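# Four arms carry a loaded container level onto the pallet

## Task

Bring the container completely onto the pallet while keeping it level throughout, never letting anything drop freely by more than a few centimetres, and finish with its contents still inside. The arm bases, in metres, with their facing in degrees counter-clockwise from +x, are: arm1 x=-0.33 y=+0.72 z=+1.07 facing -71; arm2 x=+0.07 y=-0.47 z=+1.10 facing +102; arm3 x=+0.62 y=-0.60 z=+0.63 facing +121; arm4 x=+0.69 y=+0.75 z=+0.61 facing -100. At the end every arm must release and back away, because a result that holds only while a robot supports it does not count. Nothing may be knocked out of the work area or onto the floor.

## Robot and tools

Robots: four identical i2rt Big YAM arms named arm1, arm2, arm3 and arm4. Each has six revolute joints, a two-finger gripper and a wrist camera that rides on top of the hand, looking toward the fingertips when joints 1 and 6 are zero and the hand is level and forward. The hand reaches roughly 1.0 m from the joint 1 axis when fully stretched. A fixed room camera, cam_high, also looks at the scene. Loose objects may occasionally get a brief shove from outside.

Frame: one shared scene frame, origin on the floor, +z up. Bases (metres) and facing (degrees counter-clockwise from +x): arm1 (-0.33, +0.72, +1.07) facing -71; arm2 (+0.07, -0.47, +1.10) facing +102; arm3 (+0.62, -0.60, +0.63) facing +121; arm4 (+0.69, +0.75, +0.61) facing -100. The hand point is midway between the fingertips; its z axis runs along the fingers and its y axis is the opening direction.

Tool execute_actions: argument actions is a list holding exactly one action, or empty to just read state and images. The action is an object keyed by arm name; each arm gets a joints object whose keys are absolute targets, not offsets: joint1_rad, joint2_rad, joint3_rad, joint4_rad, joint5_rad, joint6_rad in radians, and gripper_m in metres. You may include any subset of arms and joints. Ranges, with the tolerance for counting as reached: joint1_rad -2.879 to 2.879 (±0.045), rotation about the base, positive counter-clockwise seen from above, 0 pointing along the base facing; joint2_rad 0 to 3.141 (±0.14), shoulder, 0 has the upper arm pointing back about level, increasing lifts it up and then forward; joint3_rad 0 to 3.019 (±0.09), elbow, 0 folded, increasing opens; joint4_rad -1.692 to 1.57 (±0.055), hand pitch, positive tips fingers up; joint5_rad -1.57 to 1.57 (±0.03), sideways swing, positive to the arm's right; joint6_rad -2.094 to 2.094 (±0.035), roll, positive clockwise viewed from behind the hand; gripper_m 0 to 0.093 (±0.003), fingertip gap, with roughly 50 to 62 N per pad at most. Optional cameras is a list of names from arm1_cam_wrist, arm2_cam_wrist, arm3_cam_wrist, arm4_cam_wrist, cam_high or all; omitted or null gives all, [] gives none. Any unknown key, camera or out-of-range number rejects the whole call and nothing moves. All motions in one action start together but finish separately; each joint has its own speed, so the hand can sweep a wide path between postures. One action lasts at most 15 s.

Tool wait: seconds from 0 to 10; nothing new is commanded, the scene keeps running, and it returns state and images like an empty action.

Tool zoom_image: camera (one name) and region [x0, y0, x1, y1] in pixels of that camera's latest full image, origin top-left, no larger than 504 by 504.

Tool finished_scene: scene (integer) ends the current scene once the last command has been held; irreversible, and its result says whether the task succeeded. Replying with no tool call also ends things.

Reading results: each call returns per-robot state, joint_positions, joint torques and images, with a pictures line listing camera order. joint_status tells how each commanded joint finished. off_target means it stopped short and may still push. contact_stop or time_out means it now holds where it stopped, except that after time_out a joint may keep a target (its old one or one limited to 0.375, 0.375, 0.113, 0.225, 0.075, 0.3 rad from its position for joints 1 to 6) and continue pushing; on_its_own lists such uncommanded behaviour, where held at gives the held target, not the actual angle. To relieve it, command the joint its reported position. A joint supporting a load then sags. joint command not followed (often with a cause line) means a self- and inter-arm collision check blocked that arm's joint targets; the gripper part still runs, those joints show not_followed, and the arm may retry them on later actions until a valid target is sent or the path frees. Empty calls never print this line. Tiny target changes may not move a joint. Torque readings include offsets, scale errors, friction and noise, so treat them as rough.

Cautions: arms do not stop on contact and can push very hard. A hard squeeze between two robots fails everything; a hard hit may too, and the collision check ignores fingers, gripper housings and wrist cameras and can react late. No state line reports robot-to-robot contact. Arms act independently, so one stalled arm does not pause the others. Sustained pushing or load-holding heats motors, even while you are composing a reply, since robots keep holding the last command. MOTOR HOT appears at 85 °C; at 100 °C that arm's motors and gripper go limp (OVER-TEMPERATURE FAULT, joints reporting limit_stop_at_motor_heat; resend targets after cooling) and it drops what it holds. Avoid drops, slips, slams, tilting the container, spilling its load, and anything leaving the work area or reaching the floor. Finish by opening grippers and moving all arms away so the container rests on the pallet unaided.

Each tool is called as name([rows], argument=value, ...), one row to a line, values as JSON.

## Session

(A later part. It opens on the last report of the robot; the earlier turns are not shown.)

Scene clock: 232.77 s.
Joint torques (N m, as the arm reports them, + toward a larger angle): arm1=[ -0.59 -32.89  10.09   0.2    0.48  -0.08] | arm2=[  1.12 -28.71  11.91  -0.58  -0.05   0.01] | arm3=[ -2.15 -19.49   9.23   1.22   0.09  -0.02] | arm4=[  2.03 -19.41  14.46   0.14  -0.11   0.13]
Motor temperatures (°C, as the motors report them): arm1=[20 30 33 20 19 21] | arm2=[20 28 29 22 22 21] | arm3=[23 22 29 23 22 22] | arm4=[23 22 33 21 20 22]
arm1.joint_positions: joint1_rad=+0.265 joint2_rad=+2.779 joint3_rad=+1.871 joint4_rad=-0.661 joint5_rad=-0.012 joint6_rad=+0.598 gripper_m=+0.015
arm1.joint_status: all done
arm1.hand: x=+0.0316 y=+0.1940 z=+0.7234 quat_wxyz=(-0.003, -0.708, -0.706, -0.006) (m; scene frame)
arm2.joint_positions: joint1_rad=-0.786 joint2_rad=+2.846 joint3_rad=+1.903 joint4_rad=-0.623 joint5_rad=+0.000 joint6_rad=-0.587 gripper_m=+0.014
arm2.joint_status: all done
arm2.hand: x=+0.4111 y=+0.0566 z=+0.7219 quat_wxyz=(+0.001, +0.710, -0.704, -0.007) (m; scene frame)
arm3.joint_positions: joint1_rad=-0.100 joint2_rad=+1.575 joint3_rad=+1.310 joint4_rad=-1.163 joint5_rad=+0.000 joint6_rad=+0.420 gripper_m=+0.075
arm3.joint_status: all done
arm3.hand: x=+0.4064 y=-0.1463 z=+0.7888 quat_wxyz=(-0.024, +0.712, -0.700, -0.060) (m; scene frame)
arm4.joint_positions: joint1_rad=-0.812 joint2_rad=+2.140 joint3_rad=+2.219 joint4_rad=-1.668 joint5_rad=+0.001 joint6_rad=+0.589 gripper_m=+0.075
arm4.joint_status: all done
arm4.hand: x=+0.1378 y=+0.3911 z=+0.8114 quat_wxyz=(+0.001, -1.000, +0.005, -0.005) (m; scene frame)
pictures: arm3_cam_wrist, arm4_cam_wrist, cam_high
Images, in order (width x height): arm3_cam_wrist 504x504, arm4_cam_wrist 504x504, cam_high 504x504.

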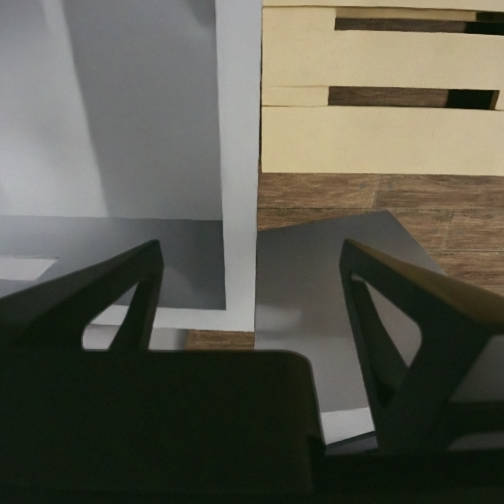

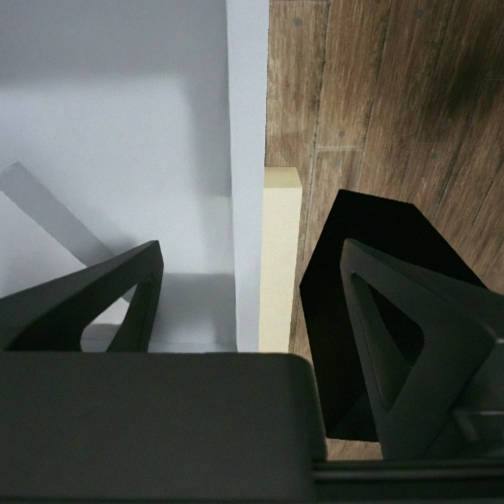

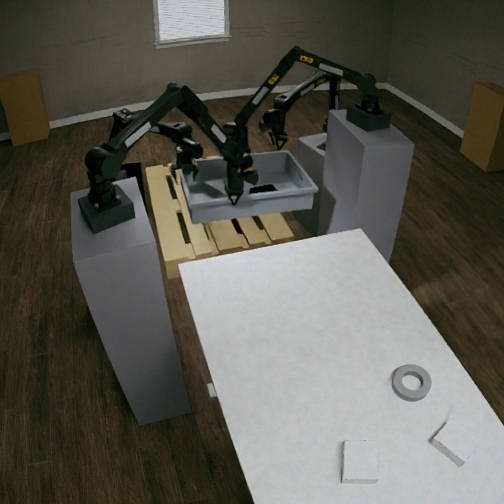

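execute_actions([
  {"arm3":{"joints":{"joint2_rad":1.63,"joint3_rad":1.34,"joint4_rad":-1.145}},"arm4":{"joints":{"joint1_rad":-0.802,"joint3_rad":2.125,"joint4_rad":-1.54}}},
], cameras=[])

execute_actions([
  {"arm3":{"joints":{"joint2_rad":1.715,"joint4_rad":-1.14}},"arm4":{"joints":{"joint3_rad":2.01,"joint4_rad":-1.415}}},
], cameras=["arm3_cam_wrist","arm4_cam_wrist"])

Scene clock: 248.30 s.
Joint torques (N m, as the arm reports them, + toward a larger angle): arm1=[ -0.52 -32.85  10.12   0.2    0.48  -0.08] | arm2=[  1.08 -28.71  11.9   -0.58  -0.06   0.01] | arm3=[ -2.13 -16.83   9.67   1.3    0.08  -0.01] | arm4=[  2.24 -19.05  11.44   0.94  -0.1    0.13]
Motor temperatures (°C, as the motors report them): arm1=[20 30 33 20 19 21] | arm2=[20 28 29 22 22 21] | arm3=[23 22 29 23 22 22] | arm4=[23 23 34 21 20 22]
arm1.joint_positions: joint1_rad=+0.265 joint2_rad=+2.779 joint3_rad=+1.871 joint4_rad=-0.661 joint5_rad=-0.012 joint6_rad=+0.598 gripper_m=+0.015
arm1.joint_status: not commanded
arm1.hand: x=+0.0316 y=+0.1940 z=+0.7234 quat_wxyz=(-0.003, -0.708, -0.706, -0.006) (m; scene frame)
arm2.joint_positions: joint1_rad=-0.786 joint2_rad=+2.846 joint3_rad=+1.903 joint4_rad=-0.623 joint5_rad=+0.000 joint6_rad=-0.587 gripper_m=+0.014
arm2.joint_status: not commanded
arm2.hand: x=+0.4111 y=+0.0566 z=+0.7219 quat_wxyz=(+0.001, +0.710, -0.704, -0.007) (m; scene frame)
arm3.joint_positions: joint1_rad=-0.100 joint2_rad=+1.626 joint3_rad=+1.310 joint4_rad=-1.159 joint5_rad=+0.000 joint6_rad=+0.420 gripper_m=+0.075
arm3.joint_status: all done
arm3.hand: x=+0.4057 y=-0.1445 z=+0.7649 quat_wxyz=(-0.016, +0.712, -0.701, -0.038) (m; scene frame)
arm4.joint_positions: joint1_rad=-0.812 joint2_rad=+2.132 joint3_rad=+2.119 joint4_rad=-1.554 joint5_rad=+0.001 joint6_rad=+0.589 gripper_m=+0.075
arm4.joint_status: all done
arm4.hand: x=+0.1341 y=+0.3885 z=+0.7787 quat_wxyz=(-0.005, -1.000, +0.005, +0.004) (m; scene frame)
pictures: none
No camera images: the call's "cameras" was empty. Leave "cameras" out to get every camera's image.

Scene clock: 249.30 s.
Joint torques (N m, as the arm reports them, + toward a larger angle): arm1=[ -0.44 -32.83  10.1    0.17   0.47  -0.07] | arm2=[  1.17 -28.71  11.91  -0.57  -0.05   0.01] | arm3=[ -2.11 -19.08   9.1    0.92   0.09   0.  ] | arm4=[  2.21 -18.58  11.64   0.96  -0.1    0.13]
Motor temperatures (°C, as the motors report them): arm1=[20 30 33 20 19 21] | arm2=[20 28 29 22 22 21] | arm3=[23 22 29 23 22 22] | arm4=[23 23 33 21 20 22]
arm1.joint_positions: joint1_rad=+0.265 joint2_rad=+2.779 joint3_rad=+1.871 joint4_rad=-0.661 joint5_rad=-0.012 joint6_rad=+0.598 gripper_m=+0.015
arm1.joint_status: not commanded
arm1.hand: x=+0.0316 y=+0.1940 z=+0.7234 quat_wxyz=(-0.003, -0.708, -0.706, -0.006) (m; scene frame)
arm2.joint_positions: joint1_rad=-0.786 joint2_rad=+2.846 joint3_rad=+1.903 joint4_rad=-0.623 joint5_rad=+0.000 joint6_rad=-0.587 gripper_m=+0.014
arm2.joint_status: not commanded
arm2.hand: x=+0.4111 y=+0.0566 z=+0.7219 quat_wxyz=(+0.001, +0.710, -0.704, -0.007) (m; scene frame)
arm3.joint_positions: joint1_rad=-0.100 joint2_rad=+1.722 joint3_rad=+1.310 joint4_rad=-1.152 joint5_rad=+0.000 joint6_rad=+0.420 gripper_m=+0.075
arm3.joint_status: all done
arm3.hand: x=+0.4059 y=-0.1445 z=+0.7194 quat_wxyz=(-0.001, +0.713, -0.701, +0.004) (m; scene frame)
arm4.joint_positions: joint1_rad=-0.812 joint2_rad=+2.129 joint3_rad=+2.004 joint4_rad=-1.428 joint5_rad=+0.001 joint6_rad=+0.589 gripper_m=+0.075
arm4.joint_status: all done
arm4.hand: x=+0.1345 y=+0.3885 z=+0.7366 quat_wxyz=(-0.009, -1.000, +0.005, +0.009) (m; scene frame)
pictures: arm3_cam_wrist, arm4_cam_wrist
Images, in order (width x height): arm3_cam_wrist 504x504, arm4_cam_wrist 504x504.

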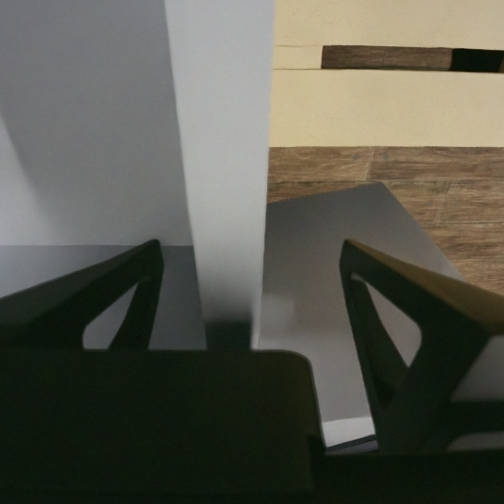

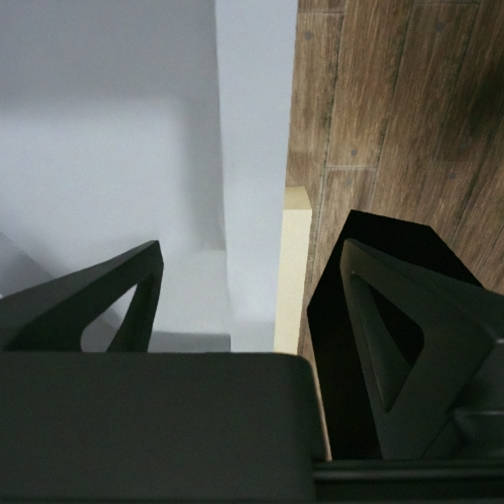

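execute_actions([
  {"arm3":{"joints":{"joint1_rad":-0.082,"joint6_rad":0.445,"gripper_m":0.04}},"arm4":{"joints":{"joint3_rad":1.975,"joint4_rad":-1.398,"gripper_m":0.04}}},
], cameras=["arm3_cam_wrist","arm4_cam_wrist"])

execute_actions([
  {"arm3":{"joints":{"gripper_m":0}},"arm4":{"joints":{"gripper_m":0}}},
], cameras=["arm3_cam_wrist","arm4_cam_wrist"])

Scene clock: 258.10 s.
Joint torques (N m, as the arm reports them, + toward a larger angle): arm1=[ -0.59 -32.83  10.11   0.21   0.48  -0.08] | arm2=[  1.14 -28.69  11.91  -0.57  -0.06   0.01] | arm3=[ -0.33 -19.33   9.08   0.94   0.11  -0.01] | arm4=[  2.2  -19.24  10.8    0.96  -0.1    0.13]
Motor temperatures (°C, as the motors report them): arm1=[20 30 33 20 19 21] | arm2=[20 28 29 22 22 21] | arm3=[23 22 29 23 22 22] | arm4=[23 24 33 21 20 22]
arm1.joint_positions: joint1_rad=+0.265 joint2_rad=+2.779 joint3_rad=+1.871 joint4_rad=-0.661 joint5_rad=-0.012 joint6_rad=+0.598 gripper_m=+0.015
arm1.joint_status: not commanded
arm1.hand: x=+0.0316 y=+0.1940 z=+0.7234 quat_wxyz=(-0.003, -0.708, -0.706, -0.006) (m; scene frame)
arm2.joint_positions: joint1_rad=-0.786 joint2_rad=+2.846 joint3_rad=+1.903 joint4_rad=-0.623 joint5_rad=+0.000 joint6_rad=-0.587 gripper_m=+0.014
arm2.joint_status: not commanded
arm2.hand: x=+0.4111 y=+0.0566 z=+0.7219 quat_wxyz=(+0.001, +0.710, -0.704, -0.007) (m; scene frame)
arm3.joint_positions: joint1_rad=-0.096 joint2_rad=+1.722 joint3_rad=+1.310 joint4_rad=-1.152 joint5_rad=+0.000 joint6_rad=+0.430 gripper_m=+0.040
arm3.joint_status: all done
arm3.hand: x=+0.4038 y=-0.1455 z=+0.7194 quat_wxyz=(-0.001, +0.711, -0.703, +0.004) (m; scene frame)
arm4.joint_positions: joint1_rad=-0.812 joint2_rad=+2.129 joint3_rad=+1.973 joint4_rad=-1.411 joint5_rad=+0.001 joint6_rad=+0.589 gripper_m=+0.040
arm4.joint_status: all done
arm4.hand: x=+0.1387 y=+0.3911 z=+0.7249 quat_wxyz=(-0.005, -1.000, +0.005, +0.004) (m; scene frame)
pictures: arm3_cam_wrist, arm4_cam_wrist
Images, in order (width x height): arm3_cam_wrist 504x504, arm4_cam_wrist 504x504.

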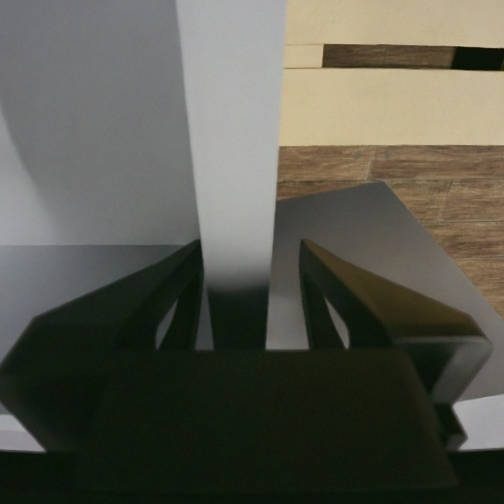

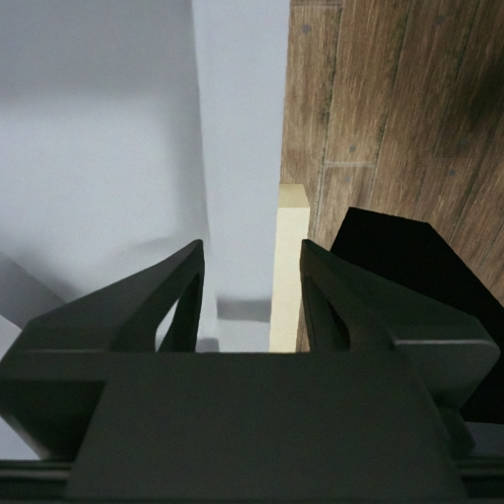

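Scene clock: 258.70 s.
Joint torques (N m, as the arm reports them, + toward a larger angle): arm1=[ -0.68 -32.66   9.94   0.18   0.52  -0.1 ] | arm2=[  1.14 -28.87  11.87  -0.49  -0.11   0.01] | arm3=[ -0.74 -18.92   9.22   0.78   0.72  -0.06] | arm4=[  2.13 -18.87  10.98   0.75   0.07   0.04]
Motor temperatures (°C, as the motors report them): arm1=[20 30 33 20 19 21] | arm2=[20 28 29 22 22 21] | arm3=[23 22 29 23 22 22] | arm4=[23 24 33 21 20 22]
arm1.joint_positions: joint1_rad=+0.265 joint2_rad=+2.779 joint3_rad=+1.871 joint4_rad=-0.661 joint5_rad=-0.013 joint6_rad=+0.599 gripper_m=+0.015
arm1.joint_status: not commanded
arm1.hand: x=+0.0319 y=+0.1939 z=+0.7234 quat_wxyz=(-0.003, -0.709, -0.706, -0.007) (m; scene frame)
arm2.joint_positions: joint1_rad=-0.785 joint2_rad=+2.846 joint3_rad=+1.904 joint4_rad=-0.625 joint5_rad=+0.001 joint6_rad=-0.586 gripper_m=+0.014
arm2.joint_status: not commanded
arm2.hand: x=+0.4110 y=+0.0565 z=+0.7220 quat_wxyz=(+0.001, +0.710, -0.705, -0.006) (m; scene frame)
arm3.joint_positions: joint1_rad=-0.092 joint2_rad=+1.721 joint3_rad=+1.311 joint4_rad=-1.145 joint5_rad=-0.015 joint6_rad=+0.441 gripper_m=+0.014
arm3.joint_status: gripper_m off_target (ended at +0.014, target +0.000)
arm3.hand: x=+0.3989 y=-0.1456 z=+0.7197 quat_wxyz=(+0.005, +0.709, -0.705, -0.003) (m; scene frame)
arm4.joint_positions: joint1_rad=-0.810 joint2_rad=+2.129 joint3_rad=+1.973 joint4_rad=-1.407 joint5_rad=-0.003 joint6_rad=+0.598 gripper_m=+0.014
arm4.joint_status: gripper_m off_target (ended at +0.014, target +0.000)
arm4.hand: x=+0.1390 y=+0.3890 z=+0.7249 quat_wxyz=(-0.008, -1.000, +0.009, +0.004) (m; scene frame)
pictures: arm3_cam_wrist, arm4_cam_wrist
Images, in order (width x height): arm3_cam_wrist 504x504, arm4_cam_wrist 504x504.

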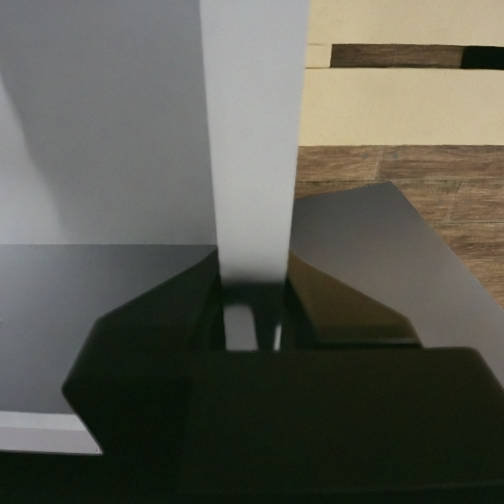

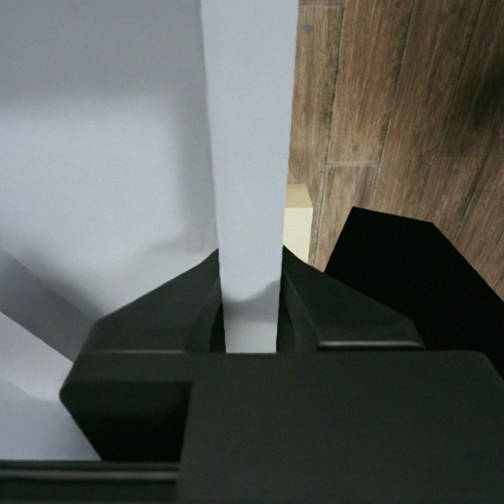

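execute_actions([
  {"arm3":{"joints":{"joint1_rad":-0.095,"joint2_rad":1.64,"joint3_rad":1.36,"joint4_rad":-1.155,"joint5_rad":-0.04}},"arm4":{"joints":{"joint2_rad":2.055,"joint3_rad":2.02,"joint4_rad":-1.41}},"arm1":{"joints":{"joint2_rad":2.775,"joint3_rad":1.895}},"arm2":{"joints":{"joint2_rad":2.85,"joint3_rad":1.925,"joint4_rad":-0.62}}},
], cameras=[])

execute_actions([
  {"arm2":{"joints":{"gripper_m":0.04}},"arm1":{"joints":{"gripper_m":0.024}}},
])

Scene clock: 266.97 s.
Joint torques (N m, as the arm reports them, + toward a larger angle): arm1=[ -0.54 -27.01   7.55   0.2    0.5   -0.12] | arm2=[  1.11 -23.74   8.29   0.19  -0.11  -0.03] | arm3=[ -1.85 -25.38  10.48   0.02  -0.26  -0.13] | arm4=[  2.18 -23.98  15.6    0.31   0.08   0.02]
Motor temperatures (°C, as the motors report them): arm1=[20 30 33 20 19 21] | arm2=[20 28 29 22 22 21] | arm3=[23 23 29 23 22 22] | arm4=[23 24 32 21 20 22]
arm1.joint_positions: joint1_rad=+0.265 joint2_rad=+2.784 joint3_rad=+1.871 joint4_rad=-0.662 joint5_rad=-0.012 joint6_rad=+0.602 gripper_m=+0.015
arm1.joint_status: all done
arm1.hand: x=+0.0305 y=+0.1958 z=+0.7206 quat_wxyz=(-0.001, -0.710, -0.705, -0.007) (m; scene frame)
arm2.joint_positions: joint1_rad=-0.785 joint2_rad=+2.851 joint3_rad=+1.904 joint4_rad=-0.625 joint5_rad=+0.001 joint6_rad=-0.583 gripper_m=+0.014
arm2.joint_status: all done
arm2.hand: x=+0.4096 y=+0.0545 z=+0.7193 quat_wxyz=(+0.004, +0.709, -0.705, -0.006) (m; scene frame)
arm3.joint_positions: joint1_rad=-0.094 joint2_rad=+1.721 joint3_rad=+1.311 joint4_rad=-1.145 joint5_rad=-0.033 joint6_rad=+0.442 gripper_m=+0.014
arm3.joint_status: all done
arm3.hand: x=+0.3972 y=-0.1464 z=+0.7199 quat_wxyz=(+0.013, +0.707, -0.707, -0.006) (m; scene frame)
arm4.joint_positions: joint1_rad=-0.810 joint2_rad=+2.129 joint3_rad=+1.973 joint4_rad=-1.407 joint5_rad=-0.003 joint6_rad=+0.601 gripper_m=+0.014
arm4.joint_status: all done
arm4.hand: x=+0.1390 y=+0.3890 z=+0.7249 quat_wxyz=(-0.008, -1.000, +0.010, +0.004) (m; scene frame)
pictures: none
No camera images: the call's "cameras" was empty. Leave "cameras" out to get every camera's image.

Scene clock: 267.53 s.
Joint torques (N m, as the arm reports them, + toward a larger angle): arm1=[ -0.2  -26.85   7.64   0.2    0.19  -0.12] | arm2=[  0.93 -23.71   8.3    0.2   -0.12  -0.03] | arm3=[ -1.76 -24.99  10.46   0.02  -0.38  -0.16] | arm4=[  2.09 -24.13  16.08   0.47   0.24  -0.04]
Motor temperatures (°C, as the motors report them): arm1=[20 30 33 20 19 21] | arm2=[20 28 29 22 22 21] | arm3=[23 23 29 23 22 22] | arm4=[23 24 33 21 20 22]
arm1.joint_positions: joint1_rad=+0.265 joint2_rad=+2.782 joint3_rad=+1.871 joint4_rad=-0.663 joint5_rad=-0.004 joint6_rad=+0.602 gripper_m=+0.024
arm1.joint_status: all done
arm1.hand: x=+0.0296 y=+0.1947 z=+0.7216 quat_wxyz=(+0.000, -0.710, -0.705, -0.003) (m; scene frame)
arm2.joint_positions: joint1_rad=-0.783 joint2_rad=+2.849 joint3_rad=+1.905 joint4_rad=-0.625 joint5_rad=+0.001 joint6_rad=-0.583 gripper_m=+0.040
arm2.joint_status: all done
arm2.hand: x=+0.4095 y=+0.0563 z=+0.7206 quat_wxyz=(+0.002, +0.709, -0.705, -0.006) (m; scene frame)
arm3.joint_positions: joint1_rad=-0.095 joint2_rad=+1.721 joint3_rad=+1.311 joint4_rad=-1.145 joint5_rad=-0.030 joint6_rad=+0.448 gripper_m=+0.014
arm3.joint_status: not commanded
arm3.hand: x=+0.3978 y=-0.1461 z=+0.7199 quat_wxyz=(+0.012, +0.705, -0.709, -0.005) (m; scene frame)
arm4.joint_positions: joint1_rad=-0.809 joint2_rad=+2.132 joint3_rad=+1.968 joint4_rad=-1.411 joint5_rad=-0.007 joint6_rad=+0.606 gripper_m=+0.014
arm4.joint_status: not commanded
arm4.hand: x=+0.1417 y=+0.3893 z=+0.7209 quat_wxyz=(-0.006, -1.000, +0.013, -0.002) (m; scene frame)
pictures: arm1_cam_wrist, arm2_cam_wrist, arm3_cam_wrist, arm4_cam_wrist, cam_high
Images, in order (width x height): arm1_cam_wrist 504x504, arm2_cam_wrist 504x504, arm3_cam_wrist 504x504, arm4_cam_wrist 504x504, cam_high 504x504.

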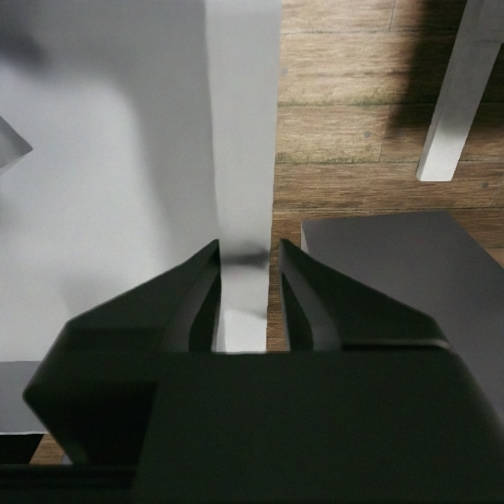

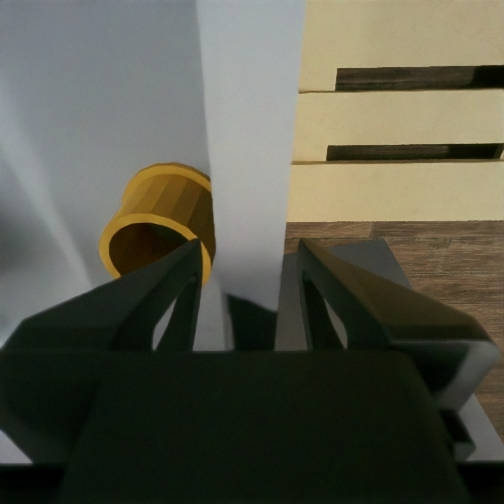

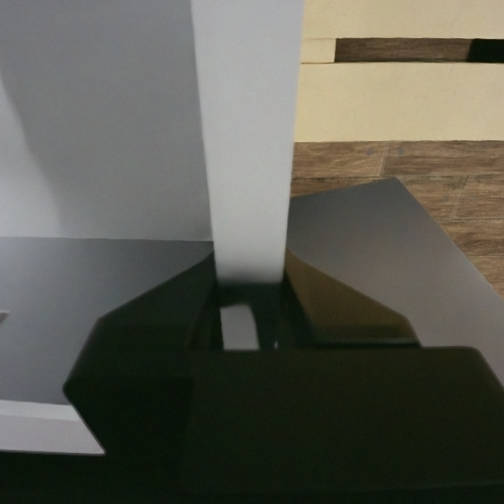

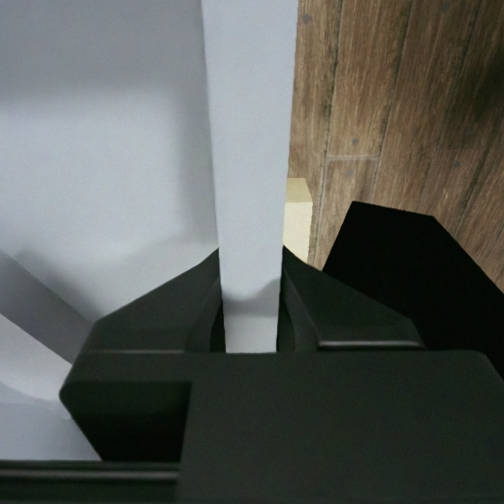

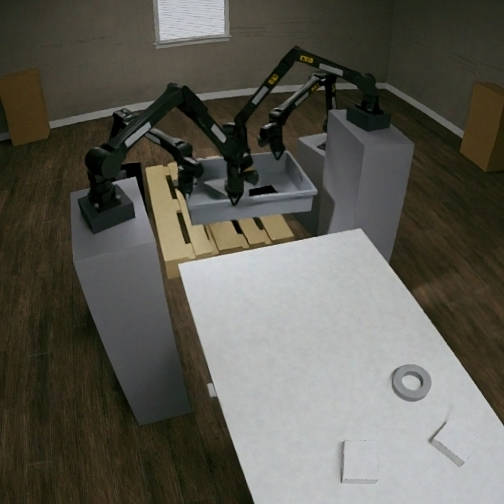

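execute_actions([
  {"arm1":{"joints":{"joint2_rad":2.672,"joint3_rad":1.805,"joint4_rad":-0.70,"gripper_m":0.05}},"arm2":{"joints":{"joint2_rad":2.715,"joint3_rad":1.815,"joint4_rad":-0.649}}},
], cameras=[])

execute_actions([
  {"arm1":{"joints":{"joint2_rad":2.49,"joint3_rad":1.72,"joint4_rad":-0.795}},"arm2":{"joints":{"joint2_rad":2.52,"joint3_rad":1.70,"joint4_rad":-0.727}}},
], cameras=["arm2_cam_wrist"])

execute_actions([
  {"arm1":{"joints":{"joint1_rad":0.0,"joint2_rad":2.0,"joint3_rad":1.4,"joint4_rad":-0.9}},"arm2":{"joints":{"joint1_rad":-0.5,"joint2_rad":2.0,"joint3_rad":1.4,"joint4_rad":-0.9}},"arm3":{"joints":{"joint1_rad":-0.234,"joint2_rad":1.685,"joint3_rad":1.181,"joint4_rad":-0.958,"joint6_rad":0.309}},"arm4":{"joints":{"joint1_rad":-0.75,"joint2_rad":1.95,"joint3_rad":1.655,"joint4_rad":-1.157,"joint6_rad":0.674}}},
], cameras=["cam_high"])

Scene clock: 298.30 s.
Joint torques (N m, as the arm reports them, + toward a larger angle): arm1=[ -0.55 -26.35   5.76   0.35   0.19  -0.12] | arm2=[  0.9  -23.29   6.36  -0.45  -0.12  -0.02] | arm3=[ -1.53 -25.47  10.56  -0.05  -0.38  -0.17] | arm4=[  2.02 -24.13  16.1    0.45   0.26  -0.04]
Motor temperatures (°C, as the motors report them): arm1=[20 29 32 20 19 21] | arm2=[20 28 27 22 22 21] | arm3=[23 23 30 23 22 22] | arm4=[23 26 35 21 20 22]
arm1.joint_positions: joint1_rad=+0.265 joint2_rad=+2.661 joint3_rad=+1.807 joint4_rad=-0.690 joint5_rad=-0.004 joint6_rad=+0.602 gripper_m=+0.050
arm1.joint_status: all done
arm1.hand: x=+0.0369 y=+0.1837 z=+0.7807 quat_wxyz=(-0.015, -0.709, -0.705, +0.000) (m; scene frame)
arm2.joint_positions: joint1_rad=-0.783 joint2_rad=+2.708 joint3_rad=+1.823 joint4_rad=-0.638 joint5_rad=+0.001 joint6_rad=-0.583 gripper_m=+0.040
arm2.joint_status: all done
arm2.hand: x=+0.4210 y=+0.0722 z=+0.7879 quat_wxyz=(-0.021, +0.709, -0.705, -0.011) (m; scene frame)
arm3.joint_positions: joint1_rad=-0.095 joint2_rad=+1.721 joint3_rad=+1.311 joint4_rad=-1.145 joint5_rad=-0.030 joint6_rad=+0.448 gripper_m=+0.014
arm3.joint_status: not commanded
arm3.hand: x=+0.3978 y=-0.1461 z=+0.7199 quat_wxyz=(+0.012, +0.705, -0.709, -0.005) (m; scene frame)
arm4.joint_positions: joint1_rad=-0.809 joint2_rad=+2.132 joint3_rad=+1.968 joint4_rad=-1.411 joint5_rad=-0.007 joint6_rad=+0.606 gripper_m=+0.014
arm4.joint_status: not commanded
arm4.hand: x=+0.1417 y=+0.3893 z=+0.7209 quat_wxyz=(-0.006, -1.000, +0.013, -0.002) (m; scene frame)
pictures: none
No camera images: the call's "cameras" was empty. Leave "cameras" out to get every camera's image.

Scene clock: 299.83 s.
Joint torques (N m, as the arm reports them, + toward a larger angle): arm1=[ -0.47 -23.57   7.4    0.4    0.19  -0.12] | arm2=[  0.94 -21.75   7.72  -0.4   -0.12  -0.03] | arm3=[ -1.66 -25.39  10.53   0.03  -0.39  -0.14] | arm4=[  1.99 -24.16  16.11   0.45   0.26  -0.03]
Motor temperatures (°C, as the motors report them): arm1=[20 29 32 20 19 21] | arm2=[20 28 27 22 22 21] | arm3=[23 23 30 23 22 22] | arm4=[23 26 35 21 20 22]
arm1.joint_positions: joint1_rad=+0.265 joint2_rad=+2.468 joint3_rad=+1.710 joint4_rad=-0.785 joint5_rad=-0.004 joint6_rad=+0.601 gripper_m=+0.050
arm1.joint_status: all done
arm1.hand: x=+0.0356 y=+0.1855 z=+0.8749 quat_wxyz=(-0.016, -0.709, -0.705, +0.000) (m; scene frame)
arm2.joint_positions: joint1_rad=-0.783 joint2_rad=+2.498 joint3_rad=+1.700 joint4_rad=-0.717 joint5_rad=+0.001 joint6_rad=-0.583 gripper_m=+0.040
arm2.joint_status: all done
arm2.hand: x=+0.4212 y=+0.0700 z=+0.8850 quat_wxyz=(-0.024, +0.709, -0.705, -0.012) (m; scene frame)
arm3.joint_positions: joint1_rad=-0.095 joint2_rad=+1.721 joint3_rad=+1.311 joint4_rad=-1.145 joint5_rad=-0.030 joint6_rad=+0.448 gripper_m=+0.014
arm3.joint_status: not commanded
arm3.hand: x=+0.3978 y=-0.1461 z=+0.7199 quat_wxyz=(+0.012, +0.705, -0.709, -0.005) (m; scene frame)
arm4.joint_positions: joint1_rad=-0.809 joint2_rad=+2.132 joint3_rad=+1.968 joint4_rad=-1.411 joint5_rad=-0.007 joint6_rad=+0.606 gripper_m=+0.014
arm4.joint_status: not commanded
arm4.hand: x=+0.1417 y=+0.3893 z=+0.7209 quat_wxyz=(-0.006, -1.000, +0.013, -0.002) (m; scene frame)
pictures: arm2_cam_wrist
Images, in order (width x height): arm2_cam_wrist 504x504.

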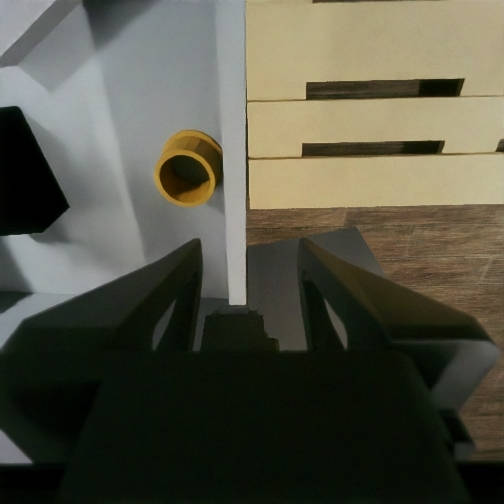

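Scene clock: 301.33 s.
Joint torques (N m, as the arm reports them, + toward a larger angle): arm1=[ -0.66 -20.15   7.41   0.49  -0.04  -0.12] | arm2=[  0.65 -15.93   8.51  -0.3   -0.02  -0.02] | arm3=[ -1.04 -23.74   9.13   0.37  -0.66  -0.14] | arm4=[  0.05 -24.1   14.31   0.58   0.84  -0.13]
Motor temperatures (°C, as the motors report them): arm1=[20 29 32 20 19 21] | arm2=[20 28 27 22 22 21] | arm3=[23 23 30 23 22 22] | arm4=[23 26 35 21 20 22]
arm1.joint_positions: joint1_rad=+0.000 joint2_rad=+1.986 joint3_rad=+1.403 joint4_rad=-0.890 joint5_rad=+0.001 joint6_rad=+0.600 gripper_m=+0.050
arm1.joint_status: all done
arm1.hand: x=-0.1392 y=+0.1711 z=+1.0634 quat_wxyz=(-0.048, -0.795, -0.605, +0.015) (m; scene frame)
arm2.joint_positions: joint1_rad=-0.507 joint2_rad=+1.961 joint3_rad=+1.411 joint4_rad=-0.888 joint5_rad=-0.001 joint6_rad=-0.583 gripper_m=+0.040
arm2.joint_status: all done
arm2.hand: x=+0.2455 y=+0.0887 z=+1.1150 quat_wxyz=(-0.060, +0.798, -0.599, -0.030) (m; scene frame)
arm3.joint_positions: joint1_rad=-0.238 joint2_rad=+1.757 joint3_rad=+1.139 joint4_rad=-0.956 joint5_rad=-0.024 joint6_rad=+0.311 gripper_m=+0.014
arm3.joint_status: all done
arm3.hand: x=+0.4753 y=-0.1491 z=+0.6469 quat_wxyz=(+0.012, +0.703, -0.712, +0.003) (m; scene frame)
arm4.joint_positions: joint1_rad=-0.734 joint2_rad=+2.052 joint3_rad=+1.610 joint4_rad=-1.162 joint5_rad=-0.020 joint6_rad=+0.686 gripper_m=+0.014
arm4.joint_status: all done
arm4.hand: x=+0.2206 y=+0.3844 z=+0.6398 quat_wxyz=(-0.002, -1.000, +0.015, -0.017) (m; scene frame)
pictures: cam_high
Images, in order (width x height): cam_high 504x504.

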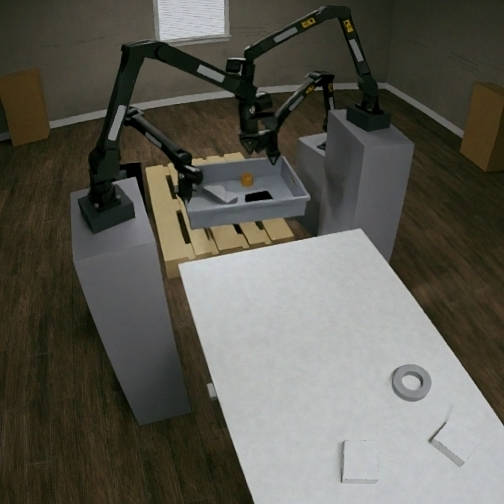

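execute_actions([
  {"arm1":{"joints":{"joint1_rad":-0.3,"joint2_rad":1.6,"joint3_rad":1.1}},"arm2":{"joints":{"joint1_rad":-0.3,"joint2_rad":1.5,"joint3_rad":1.0}},"arm3":{"joints":{"joint1_rad":-0.385,"joint2_rad":1.781,"joint3_rad":1.07,"joint4_rad":-0.765,"joint6_rad":0.156}},"arm4":{"joints":{"joint1_rad":-0.672,"joint2_rad":1.905,"joint3_rad":1.381,"joint4_rad":-0.915,"joint6_rad":0.76}}},
], cameras=[])

execute_actions([
  {"arm3":{"joints":{"joint1_rad":-0.545,"joint2_rad":1.931,"joint3_rad":1.028,"joint4_rad":-0.588,"joint6_rad":-0.003}},"arm4":{"joints":{"joint1_rad":-0.571,"joint2_rad":1.955,"joint3_rad":1.172,"joint4_rad":-0.682,"joint6_rad":0.86}}},
], cameras=["cam_high"])

Scene clock: 309.80 s.
Joint torques (N m, as the arm reports them, + toward a larger angle): arm1=[ -0.05 -13.74   7.89   0.66  -0.03  -0.11] | arm2=[-0.12 -9.66  8.75 -0.05 -0.03 -0.01] | arm3=[ -1.01 -24.06   7.     0.24  -0.49  -0.2 ] | arm4=[ -0.17 -21.46  14.02   0.73   0.65  -0.19]
Motor temperatures (°C, as the motors report them): arm1=[20 29 32 20 19 21] | arm2=[20 27 27 22 22 21] | arm3=[23 23 29 23 22 22] | arm4=[23 26 35 21 20 22]
arm1.joint_positions: joint1_rad=-0.309 joint2_rad=+1.585 joint3_rad=+1.105 joint4_rad=-0.890 joint5_rad=+0.001 joint6_rad=+0.600 gripper_m=+0.050
arm1.joint_status: all done
arm1.hand: x=-0.3171 y=+0.2368 z=+1.1594 quat_wxyz=(-0.090, -0.875, -0.473, +0.046) (m; scene frame)
arm2.joint_positions: joint1_rad=-0.299 joint2_rad=+1.475 joint3_rad=+1.016 joint4_rad=-0.889 joint5_rad=-0.001 joint6_rad=-0.583 gripper_m=+0.040
arm2.joint_status: all done
arm2.hand: x=+0.1145 y=-0.0243 z=+1.2097 quat_wxyz=(-0.099, +0.852, -0.511, -0.056) (m; scene frame)
arm3.joint_positions: joint1_rad=-0.391 joint2_rad=+1.846 joint3_rad=+1.045 joint4_rad=-0.760 joint5_rad=-0.029 joint6_rad=+0.164 gripper_m=+0.014
arm3.joint_status: all done
arm3.hand: x=+0.5463 y=-0.1445 z=+0.5811 quat_wxyz=(+0.009, +0.700, -0.714, -0.005) (m; scene frame)
arm4.joint_positions: joint1_rad=-0.651 joint2_rad=+1.994 joint3_rad=+1.328 joint4_rad=-0.924 joint5_rad=-0.015 joint6_rad=+0.777 gripper_m=+0.014
arm4.joint_status: all done
arm4.hand: x=+0.2957 y=+0.3874 z=+0.5799 quat_wxyz=(-0.003, -1.000, +0.019, -0.010) (m; scene frame)
pictures: none
No camera images: the call's "cameras" was empty. Leave "cameras" out to get every camera's image.

Scene clock: 310.87 s.
Joint torques (N m, as the arm reports them, + toward a larger angle): arm1=[ -0.1  -13.77   7.8    0.65  -0.03  -0.11] | arm2=[-0.19 -9.58  8.75 -0.04 -0.02 -0.01] | arm3=[ -0.81 -23.73   5.36  -0.12  -0.46  -0.25] | arm4=[ -0.51 -19.38  11.4    0.64   0.65  -0.26]
Motor temperatures (°C, as the motors report them): arm1=[20 28 32 20 19 21] | arm2=[20 27 27 22 22 21] | arm3=[23 23 29 23 22 22] | arm4=[23 26 35 21 20 22]
arm1.joint_positions: joint1_rad=-0.309 joint2_rad=+1.585 joint3_rad=+1.105 joint4_rad=-0.890 joint5_rad=+0.001 joint6_rad=+0.600 gripper_m=+0.050
arm1.joint_status: not commanded
arm1.hand: x=-0.3171 y=+0.2368 z=+1.1594 quat_wxyz=(-0.090, -0.875, -0.473, +0.046) (m; scene frame)
arm2.joint_positions: joint1_rad=-0.299 joint2_rad=+1.475 joint3_rad=+1.016 joint4_rad=-0.889 joint5_rad=-0.001 joint6_rad=-0.583 gripper_m=+0.040
arm2.joint_status: not commanded
arm2.hand: x=+0.1145 y=-0.0243 z=+1.2097 quat_wxyz=(-0.099, +0.852, -0.511, -0.056) (m; scene frame)
arm3.joint_positions: joint1_rad=-0.549 joint2_rad=+1.992 joint3_rad=+1.010 joint4_rad=-0.575 joint5_rad=-0.029 joint6_rad=+0.010 gripper_m=+0.014
arm3.joint_status: all done
arm3.hand: x=+0.6189 y=-0.1437 z=+0.5103 quat_wxyz=(+0.006, +0.699, -0.715, -0.008) (m; scene frame)
arm4.joint_positions: joint1_rad=-0.547 joint2_rad=+2.029 joint3_rad=+1.129 joint4_rad=-0.690 joint5_rad=-0.015 joint6_rad=+0.885 gripper_m=+0.014
arm4.joint_status: all done
arm4.hand: x=+0.3700 y=+0.3863 z=+0.5086 quat_wxyz=(-0.002, -1.000, +0.021, -0.010) (m; scene frame)
pictures: cam_high
Images, in order (width x height): cam_high 504x504.

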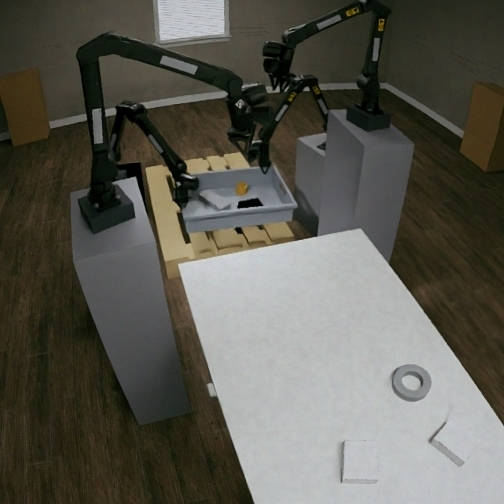

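execute_actions([
  {"arm3":{"joints":{"joint1_rad":-0.715,"joint2_rad":2.122,"joint3_rad":1.062,"joint4_rad":-0.449,"joint6_rad":-0.168}},"arm4":{"joints":{"joint1_rad":-0.465,"joint2_rad":2.058,"joint3_rad":1.035,"joint4_rad":-0.455,"joint6_rad":0.965}}},
], cameras=[])

execute_actions([
  {"arm3":{"joints":{"joint1_rad":-0.866,"joint2_rad":2.319,"joint3_rad":1.169,"joint4_rad":-0.364,"joint5_rad":-0.032,"joint6_rad":-0.322}},"arm4":{"joints":{"joint1_rad":-0.316,"joint2_rad":2.226,"joint3_rad":0.955,"joint4_rad":-0.232,"joint6_rad":1.112}}},
], cameras=[])

execute_actions([
  {"arm3":{"joints":{"joint1_rad":-1.003,"joint2_rad":2.517,"joint3_rad":1.344,"joint4_rad":-0.343,"joint6_rad":-0.46}},"arm4":{"joints":{"joint1_rad":-0.14,"joint2_rad":2.432,"joint3_rad":0.955,"joint4_rad":-0.047,"joint6_rad":1.288}}},
], cameras=["cam_high","arm3_cam_wrist","arm4_cam_wrist"])

Scene clock: 325.23 s.
Joint torques (N m, as the arm reports them, + toward a larger angle): arm1=[ -0.01 -13.73   7.79   0.7   -0.03  -0.11] | arm2=[-0.24 -9.64  8.74 -0.06 -0.03 -0.01] | arm3=[ -2.32 -24.48   3.62  -0.33  -0.29  -0.19] | arm4=[ -0.99 -18.84   7.29   0.82   0.75  -0.24]
Motor temperatures (°C, as the motors report them): arm1=[20 27 32 20 19 21] | arm2=[20 26 27 22 22 21] | arm3=[23 23 28 23 22 22] | arm4=[23 25 33 21 20 22]
arm1.joint_positions: joint1_rad=-0.309 joint2_rad=+1.585 joint3_rad=+1.105 joint4_rad=-0.890 joint5_rad=+0.001 joint6_rad=+0.600 gripper_m=+0.050
arm1.joint_status: not commanded
arm1.hand: x=-0.3171 y=+0.2368 z=+1.1594 quat_wxyz=(-0.090, -0.875, -0.473, +0.046) (m; scene frame)
arm2.joint_positions: joint1_rad=-0.299 joint2_rad=+1.475 joint3_rad=+1.016 joint4_rad=-0.889 joint5_rad=-0.001 joint6_rad=-0.583 gripper_m=+0.040
arm2.joint_status: not commanded
arm2.hand: x=+0.1145 y=-0.0243 z=+1.2097 quat_wxyz=(-0.099, +0.852, -0.511, -0.056) (m; scene frame)
arm3.joint_positions: joint1_rad=-0.710 joint2_rad=+2.178 joint3_rad=+1.055 joint4_rad=-0.430 joint5_rad=-0.034 joint6_rad=-0.162 gripper_m=+0.014
arm3.joint_status: all done
arm3.hand: x=+0.6931 y=-0.1416 z=+0.4385 quat_wxyz=(+0.003, +0.703, -0.711, -0.012) (m; scene frame)
arm4.joint_positions: joint1_rad=-0.431 joint2_rad=+2.132 joint3_rad=+1.010 joint4_rad=-0.463 joint5_rad=-0.017 joint6_rad=+0.987 gripper_m=+0.014
arm4.joint_status: all done
arm4.hand: x=+0.4363 y=+0.3834 z=+0.4385 quat_wxyz=(-0.004, -1.000, +0.014, -0.009) (m; scene frame)
pictures: none
No camera images: the call's "cameras" was empty. Leave "cameras" out to get every camera's image.

Scene clock: 326.30 s.
Joint torques (N m, as the arm reports them, + toward a larger angle): arm1=[ -0.01 -13.63   7.85   0.69  -0.02  -0.11] | arm2=[-0.18 -9.64  8.75 -0.06 -0.03 -0.01] | arm3=[ -2.7  -25.45   2.54  -0.34  -0.18  -0.18] | arm4=[ -1.36 -18.04   3.3    0.63   0.89  -0.19]
Motor temperatures (°C, as the motors report them): arm1=[20 27 32 20 19 21] | arm2=[20 26 27 22 22 21] | arm3=[23 23 28 23 22 22] | arm4=[23 25 33 21 20 22]
arm1.joint_positions: joint1_rad=-0.309 joint2_rad=+1.585 joint3_rad=+1.105 joint4_rad=-0.890 joint5_rad=+0.001 joint6_rad=+0.600 gripper_m=+0.050
arm1.joint_status: not commanded
arm1.hand: x=-0.3171 y=+0.2368 z=+1.1594 quat_wxyz=(-0.090, -0.875, -0.473, +0.046) (m; scene frame)
arm2.joint_positions: joint1_rad=-0.299 joint2_rad=+1.475 joint3_rad=+1.016 joint4_rad=-0.889 joint5_rad=-0.001 joint6_rad=-0.583 gripper_m=+0.040
arm2.joint_status: not commanded
arm2.hand: x=+0.1145 y=-0.0243 z=+1.2097 quat_wxyz=(-0.099, +0.852, -0.511, -0.056) (m; scene frame)
arm3.joint_positions: joint1_rad=-0.858 joint2_rad=+2.377 joint3_rad=+1.170 joint4_rad=-0.344 joint5_rad=-0.029 joint6_rad=-0.315 gripper_m=+0.014
arm3.joint_status: all done
arm3.hand: x=+0.7676 y=-0.1396 z=+0.3675 quat_wxyz=(-0.002, +0.705, -0.709, -0.010) (m; scene frame)
arm4.joint_positions: joint1_rad=-0.287 joint2_rad=+2.293 joint3_rad=+0.949 joint4_rad=-0.238 joint5_rad=-0.020 joint6_rad=+1.129 gripper_m=+0.014
arm4.joint_status: all done
arm4.hand: x=+0.5081 y=+0.3830 z=+0.3648 quat_wxyz=(-0.004, -1.000, +0.013, -0.009) (m; scene frame)
pictures: none
No camera images: the call's "cameras" was empty. Leave "cameras" out to get every camera's image.

Scene clock: 327.40 s.
Joint torques (N m, as the arm reports them, + toward a larger angle): arm1=[  0.03 -13.67   7.81   0.67  -0.03  -0.11] | arm2=[-0.15 -9.54  8.74 -0.06 -0.02 -0.02] | arm3=[ -2.9  -27.13   2.5   -0.44  -0.27  -0.21] | arm4=[ -0.78 -16.97  -0.27   0.57   0.88  -0.18]
Motor temperatures (°C, as the motors report them): arm1=[20 27 32 20 19 21] | arm2=[20 26 27 22 22 21] | arm3=[23 24 28 23 22 22] | arm4=[23 25 32 21 20 22]
arm1.joint_positions: joint1_rad=-0.309 joint2_rad=+1.585 joint3_rad=+1.105 joint4_rad=-0.890 joint5_rad=+0.001 joint6_rad=+0.600 gripper_m=+0.050
arm1.joint_status: not commanded
arm1.hand: x=-0.3171 y=+0.2368 z=+1.1594 quat_wxyz=(-0.090, -0.875, -0.473, +0.046) (m; scene frame)
arm2.joint_positions: joint1_rad=-0.299 joint2_rad=+1.475 joint3_rad=+1.016 joint4_rad=-0.889 joint5_rad=-0.001 joint6_rad=-0.583 gripper_m=+0.040
arm2.joint_status: not commanded
arm2.hand: x=+0.1145 y=-0.0243 z=+1.2097 quat_wxyz=(-0.099, +0.852, -0.511, -0.056) (m; scene frame)
arm3.joint_positions: joint1_rad=-0.993 joint2_rad=+2.575 joint3_rad=+1.344 joint4_rad=-0.323 joint5_rad=-0.027 joint6_rad=-0.447 gripper_m=+0.014
arm3.joint_status: all done
arm3.hand: x=+0.8406 y=-0.1412 z=+0.2978 quat_wxyz=(-0.003, +0.704, -0.710, -0.008) (m; scene frame)
arm4.joint_positions: joint1_rad=-0.115 joint2_rad=+2.487 joint3_rad=+0.966 joint4_rad=-0.052 joint5_rad=-0.020 joint6_rad=+1.304 gripper_m=+0.014
arm4.joint_status: all done
arm4.hand: x=+0.5801 y=+0.3800 z=+0.2926 quat_wxyz=(-0.006, -1.000, +0.014, -0.008) (m; scene frame)
pictures: arm3_cam_wrist, arm4_cam_wrist, cam_high
Images, in order (width x height): arm3_cam_wrist 504x504, arm4_cam_wrist 504x504, cam_high 504x504.

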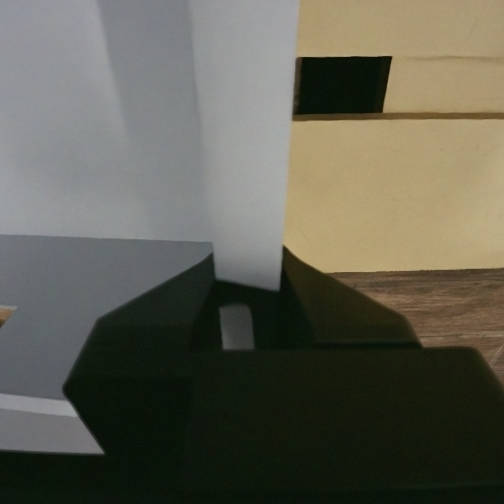

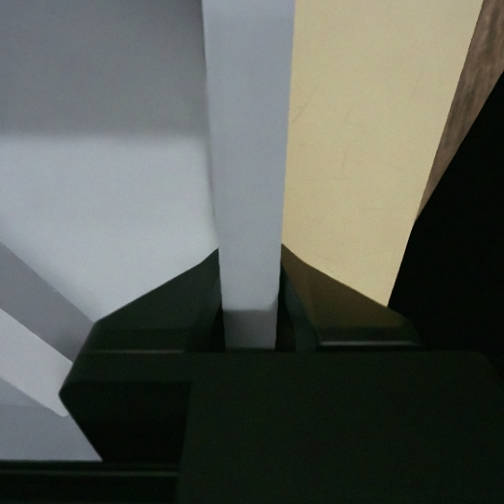

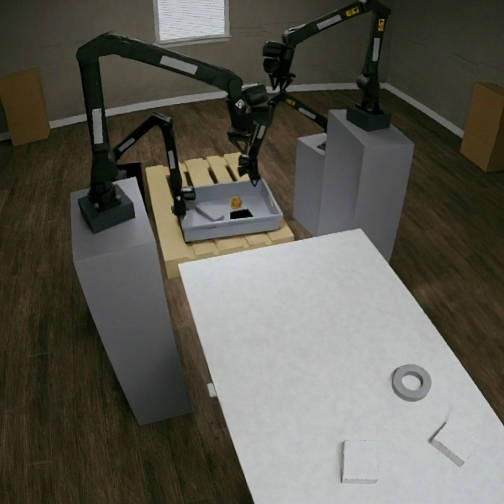

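execute_actions([
  {"arm3":{"joints":{"joint2_rad":2.648,"joint3_rad":1.431,"joint4_rad":-0.299}},"arm4":{"joints":{"joint1_rad":-0.13,"joint2_rad":2.56,"joint3_rad":1.029,"joint4_rad":0.007,"joint6_rad":1.295}}},
], cameras=[])

execute_actions([
  {"arm3":{"joints":{"joint2_rad":2.71,"joint3_rad":1.473,"joint4_rad":-0.285}},"arm4":{"joints":{"joint2_rad":2.625,"joint3_rad":1.069,"joint4_rad":0.028}}},
], cameras=[])

Scene clock: 336.33 s.
Joint torques (N m, as the arm reports them, + toward a larger angle): arm1=[ -0.09 -13.62   7.82   0.66  -0.03  -0.11] | arm2=[-0.25 -9.6   8.74 -0.05 -0.03 -0.01] | arm3=[ -2.46 -26.23   2.68   0.28   0.24  -0.18] | arm4=[  0.22 -16.42  -0.61   0.57  -0.04  -0.03]
Motor temperatures (°C, as the motors report them): arm1=[20 27 32 20 19 21] | arm2=[20 26 27 22 22 21] | arm3=[23 24 27 23 22 22] | arm4=[23 25 31 21 20 22]
arm1.joint_positions: joint1_rad=-0.309 joint2_rad=+1.585 joint3_rad=+1.105 joint4_rad=-0.890 joint5_rad=+0.001 joint6_rad=+0.600 gripper_m=+0.050
arm1.joint_status: not commanded
arm1.hand: x=-0.3171 y=+0.2368 z=+1.1594 quat_wxyz=(-0.090, -0.875, -0.473, +0.046) (m; scene frame)
arm2.joint_positions: joint1_rad=-0.299 joint2_rad=+1.475 joint3_rad=+1.016 joint4_rad=-0.889 joint5_rad=-0.001 joint6_rad=-0.583 gripper_m=+0.040
arm2.joint_status: not commanded
arm2.hand: x=+0.1145 y=-0.0243 z=+1.2097 quat_wxyz=(-0.099, +0.852, -0.511, -0.056) (m; scene frame)
arm3.joint_positions: joint1_rad=-0.993 joint2_rad=+2.695 joint3_rad=+1.423 joint4_rad=-0.294 joint5_rad=-0.039 joint6_rad=-0.454 gripper_m=+0.014
arm3.joint_status: all done
arm3.hand: x=+0.8382 y=-0.1429 z=+0.2496 quat_wxyz=(+0.004, +0.706, -0.708, -0.012) (m; scene frame)
arm4.joint_positions: joint1_rad=-0.116 joint2_rad=+2.601 joint3_rad=+1.039 joint4_rad=+0.002 joint5_rad=+0.001 joint6_rad=+1.296 gripper_m=+0.014
arm4.joint_status: all done
arm4.hand: x=+0.5746 y=+0.3761 z=+0.2521 quat_wxyz=(-0.009, -1.000, +0.011, +0.004) (m; scene frame)
pictures: none
No camera images: the call's "cameras" was empty. Leave "cameras" out to get every camera's image.

Scene clock: 337.03 s.
Joint torques (N m, as the arm reports them, + toward a larger angle): arm1=[ -0.01 -13.66   7.8    0.65  -0.03  -0.11] | arm2=[-0.24 -9.6   8.75 -0.06 -0.03 -0.01] | arm3=[ -2.71 -23.67   3.63   0.81   0.33  -0.12] | arm4=[  0.08 -15.86   0.38   0.56  -0.26  -0.02]
Motor temperatures (°C, as the motors report them): arm1=[20 27 32 20 19 21] | arm2=[20 26 27 22 22 21] | arm3=[23 24 27 23 22 22] | arm4=[23 25 31 21 20 22]
arm1.joint_positions: joint1_rad=-0.309 joint2_rad=+1.585 joint3_rad=+1.105 joint4_rad=-0.890 joint5_rad=+0.001 joint6_rad=+0.600 gripper_m=+0.050
arm1.joint_status: not commanded
arm1.hand: x=-0.3171 y=+0.2368 z=+1.1594 quat_wxyz=(-0.090, -0.875, -0.473, +0.046) (m; scene frame)
arm2.joint_positions: joint1_rad=-0.299 joint2_rad=+1.475 joint3_rad=+1.016 joint4_rad=-0.889 joint5_rad=-0.001 joint6_rad=-0.583 gripper_m=+0.040
arm2.joint_status: not commanded
arm2.hand: x=+0.1145 y=-0.0243 z=+1.2097 quat_wxyz=(-0.099, +0.852, -0.511, -0.056) (m; scene frame)
arm3.joint_positions: joint1_rad=-0.993 joint2_rad=+2.725 joint3_rad=+1.452 joint4_rad=-0.294 joint5_rad=-0.040 joint6_rad=-0.458 gripper_m=+0.014
arm3.joint_status: all done
arm3.hand: x=+0.8390 y=-0.1409 z=+0.2382 quat_wxyz=(+0.005, +0.708, -0.706, -0.013) (m; scene frame)
arm4.joint_positions: joint1_rad=-0.116 joint2_rad=+2.650 joint3_rad=+1.068 joint4_rad=+0.025 joint5_rad=+0.006 joint6_rad=+1.294 gripper_m=+0.014
arm4.joint_status: all done
arm4.hand: x=+0.5739 y=+0.3770 z=+0.2343 quat_wxyz=(-0.010, -1.000, +0.010, +0.006) (m; scene frame)
pictures: none
No camera images: the call's "cameras" was empty. Leave "cameras" out to get every camera's image.


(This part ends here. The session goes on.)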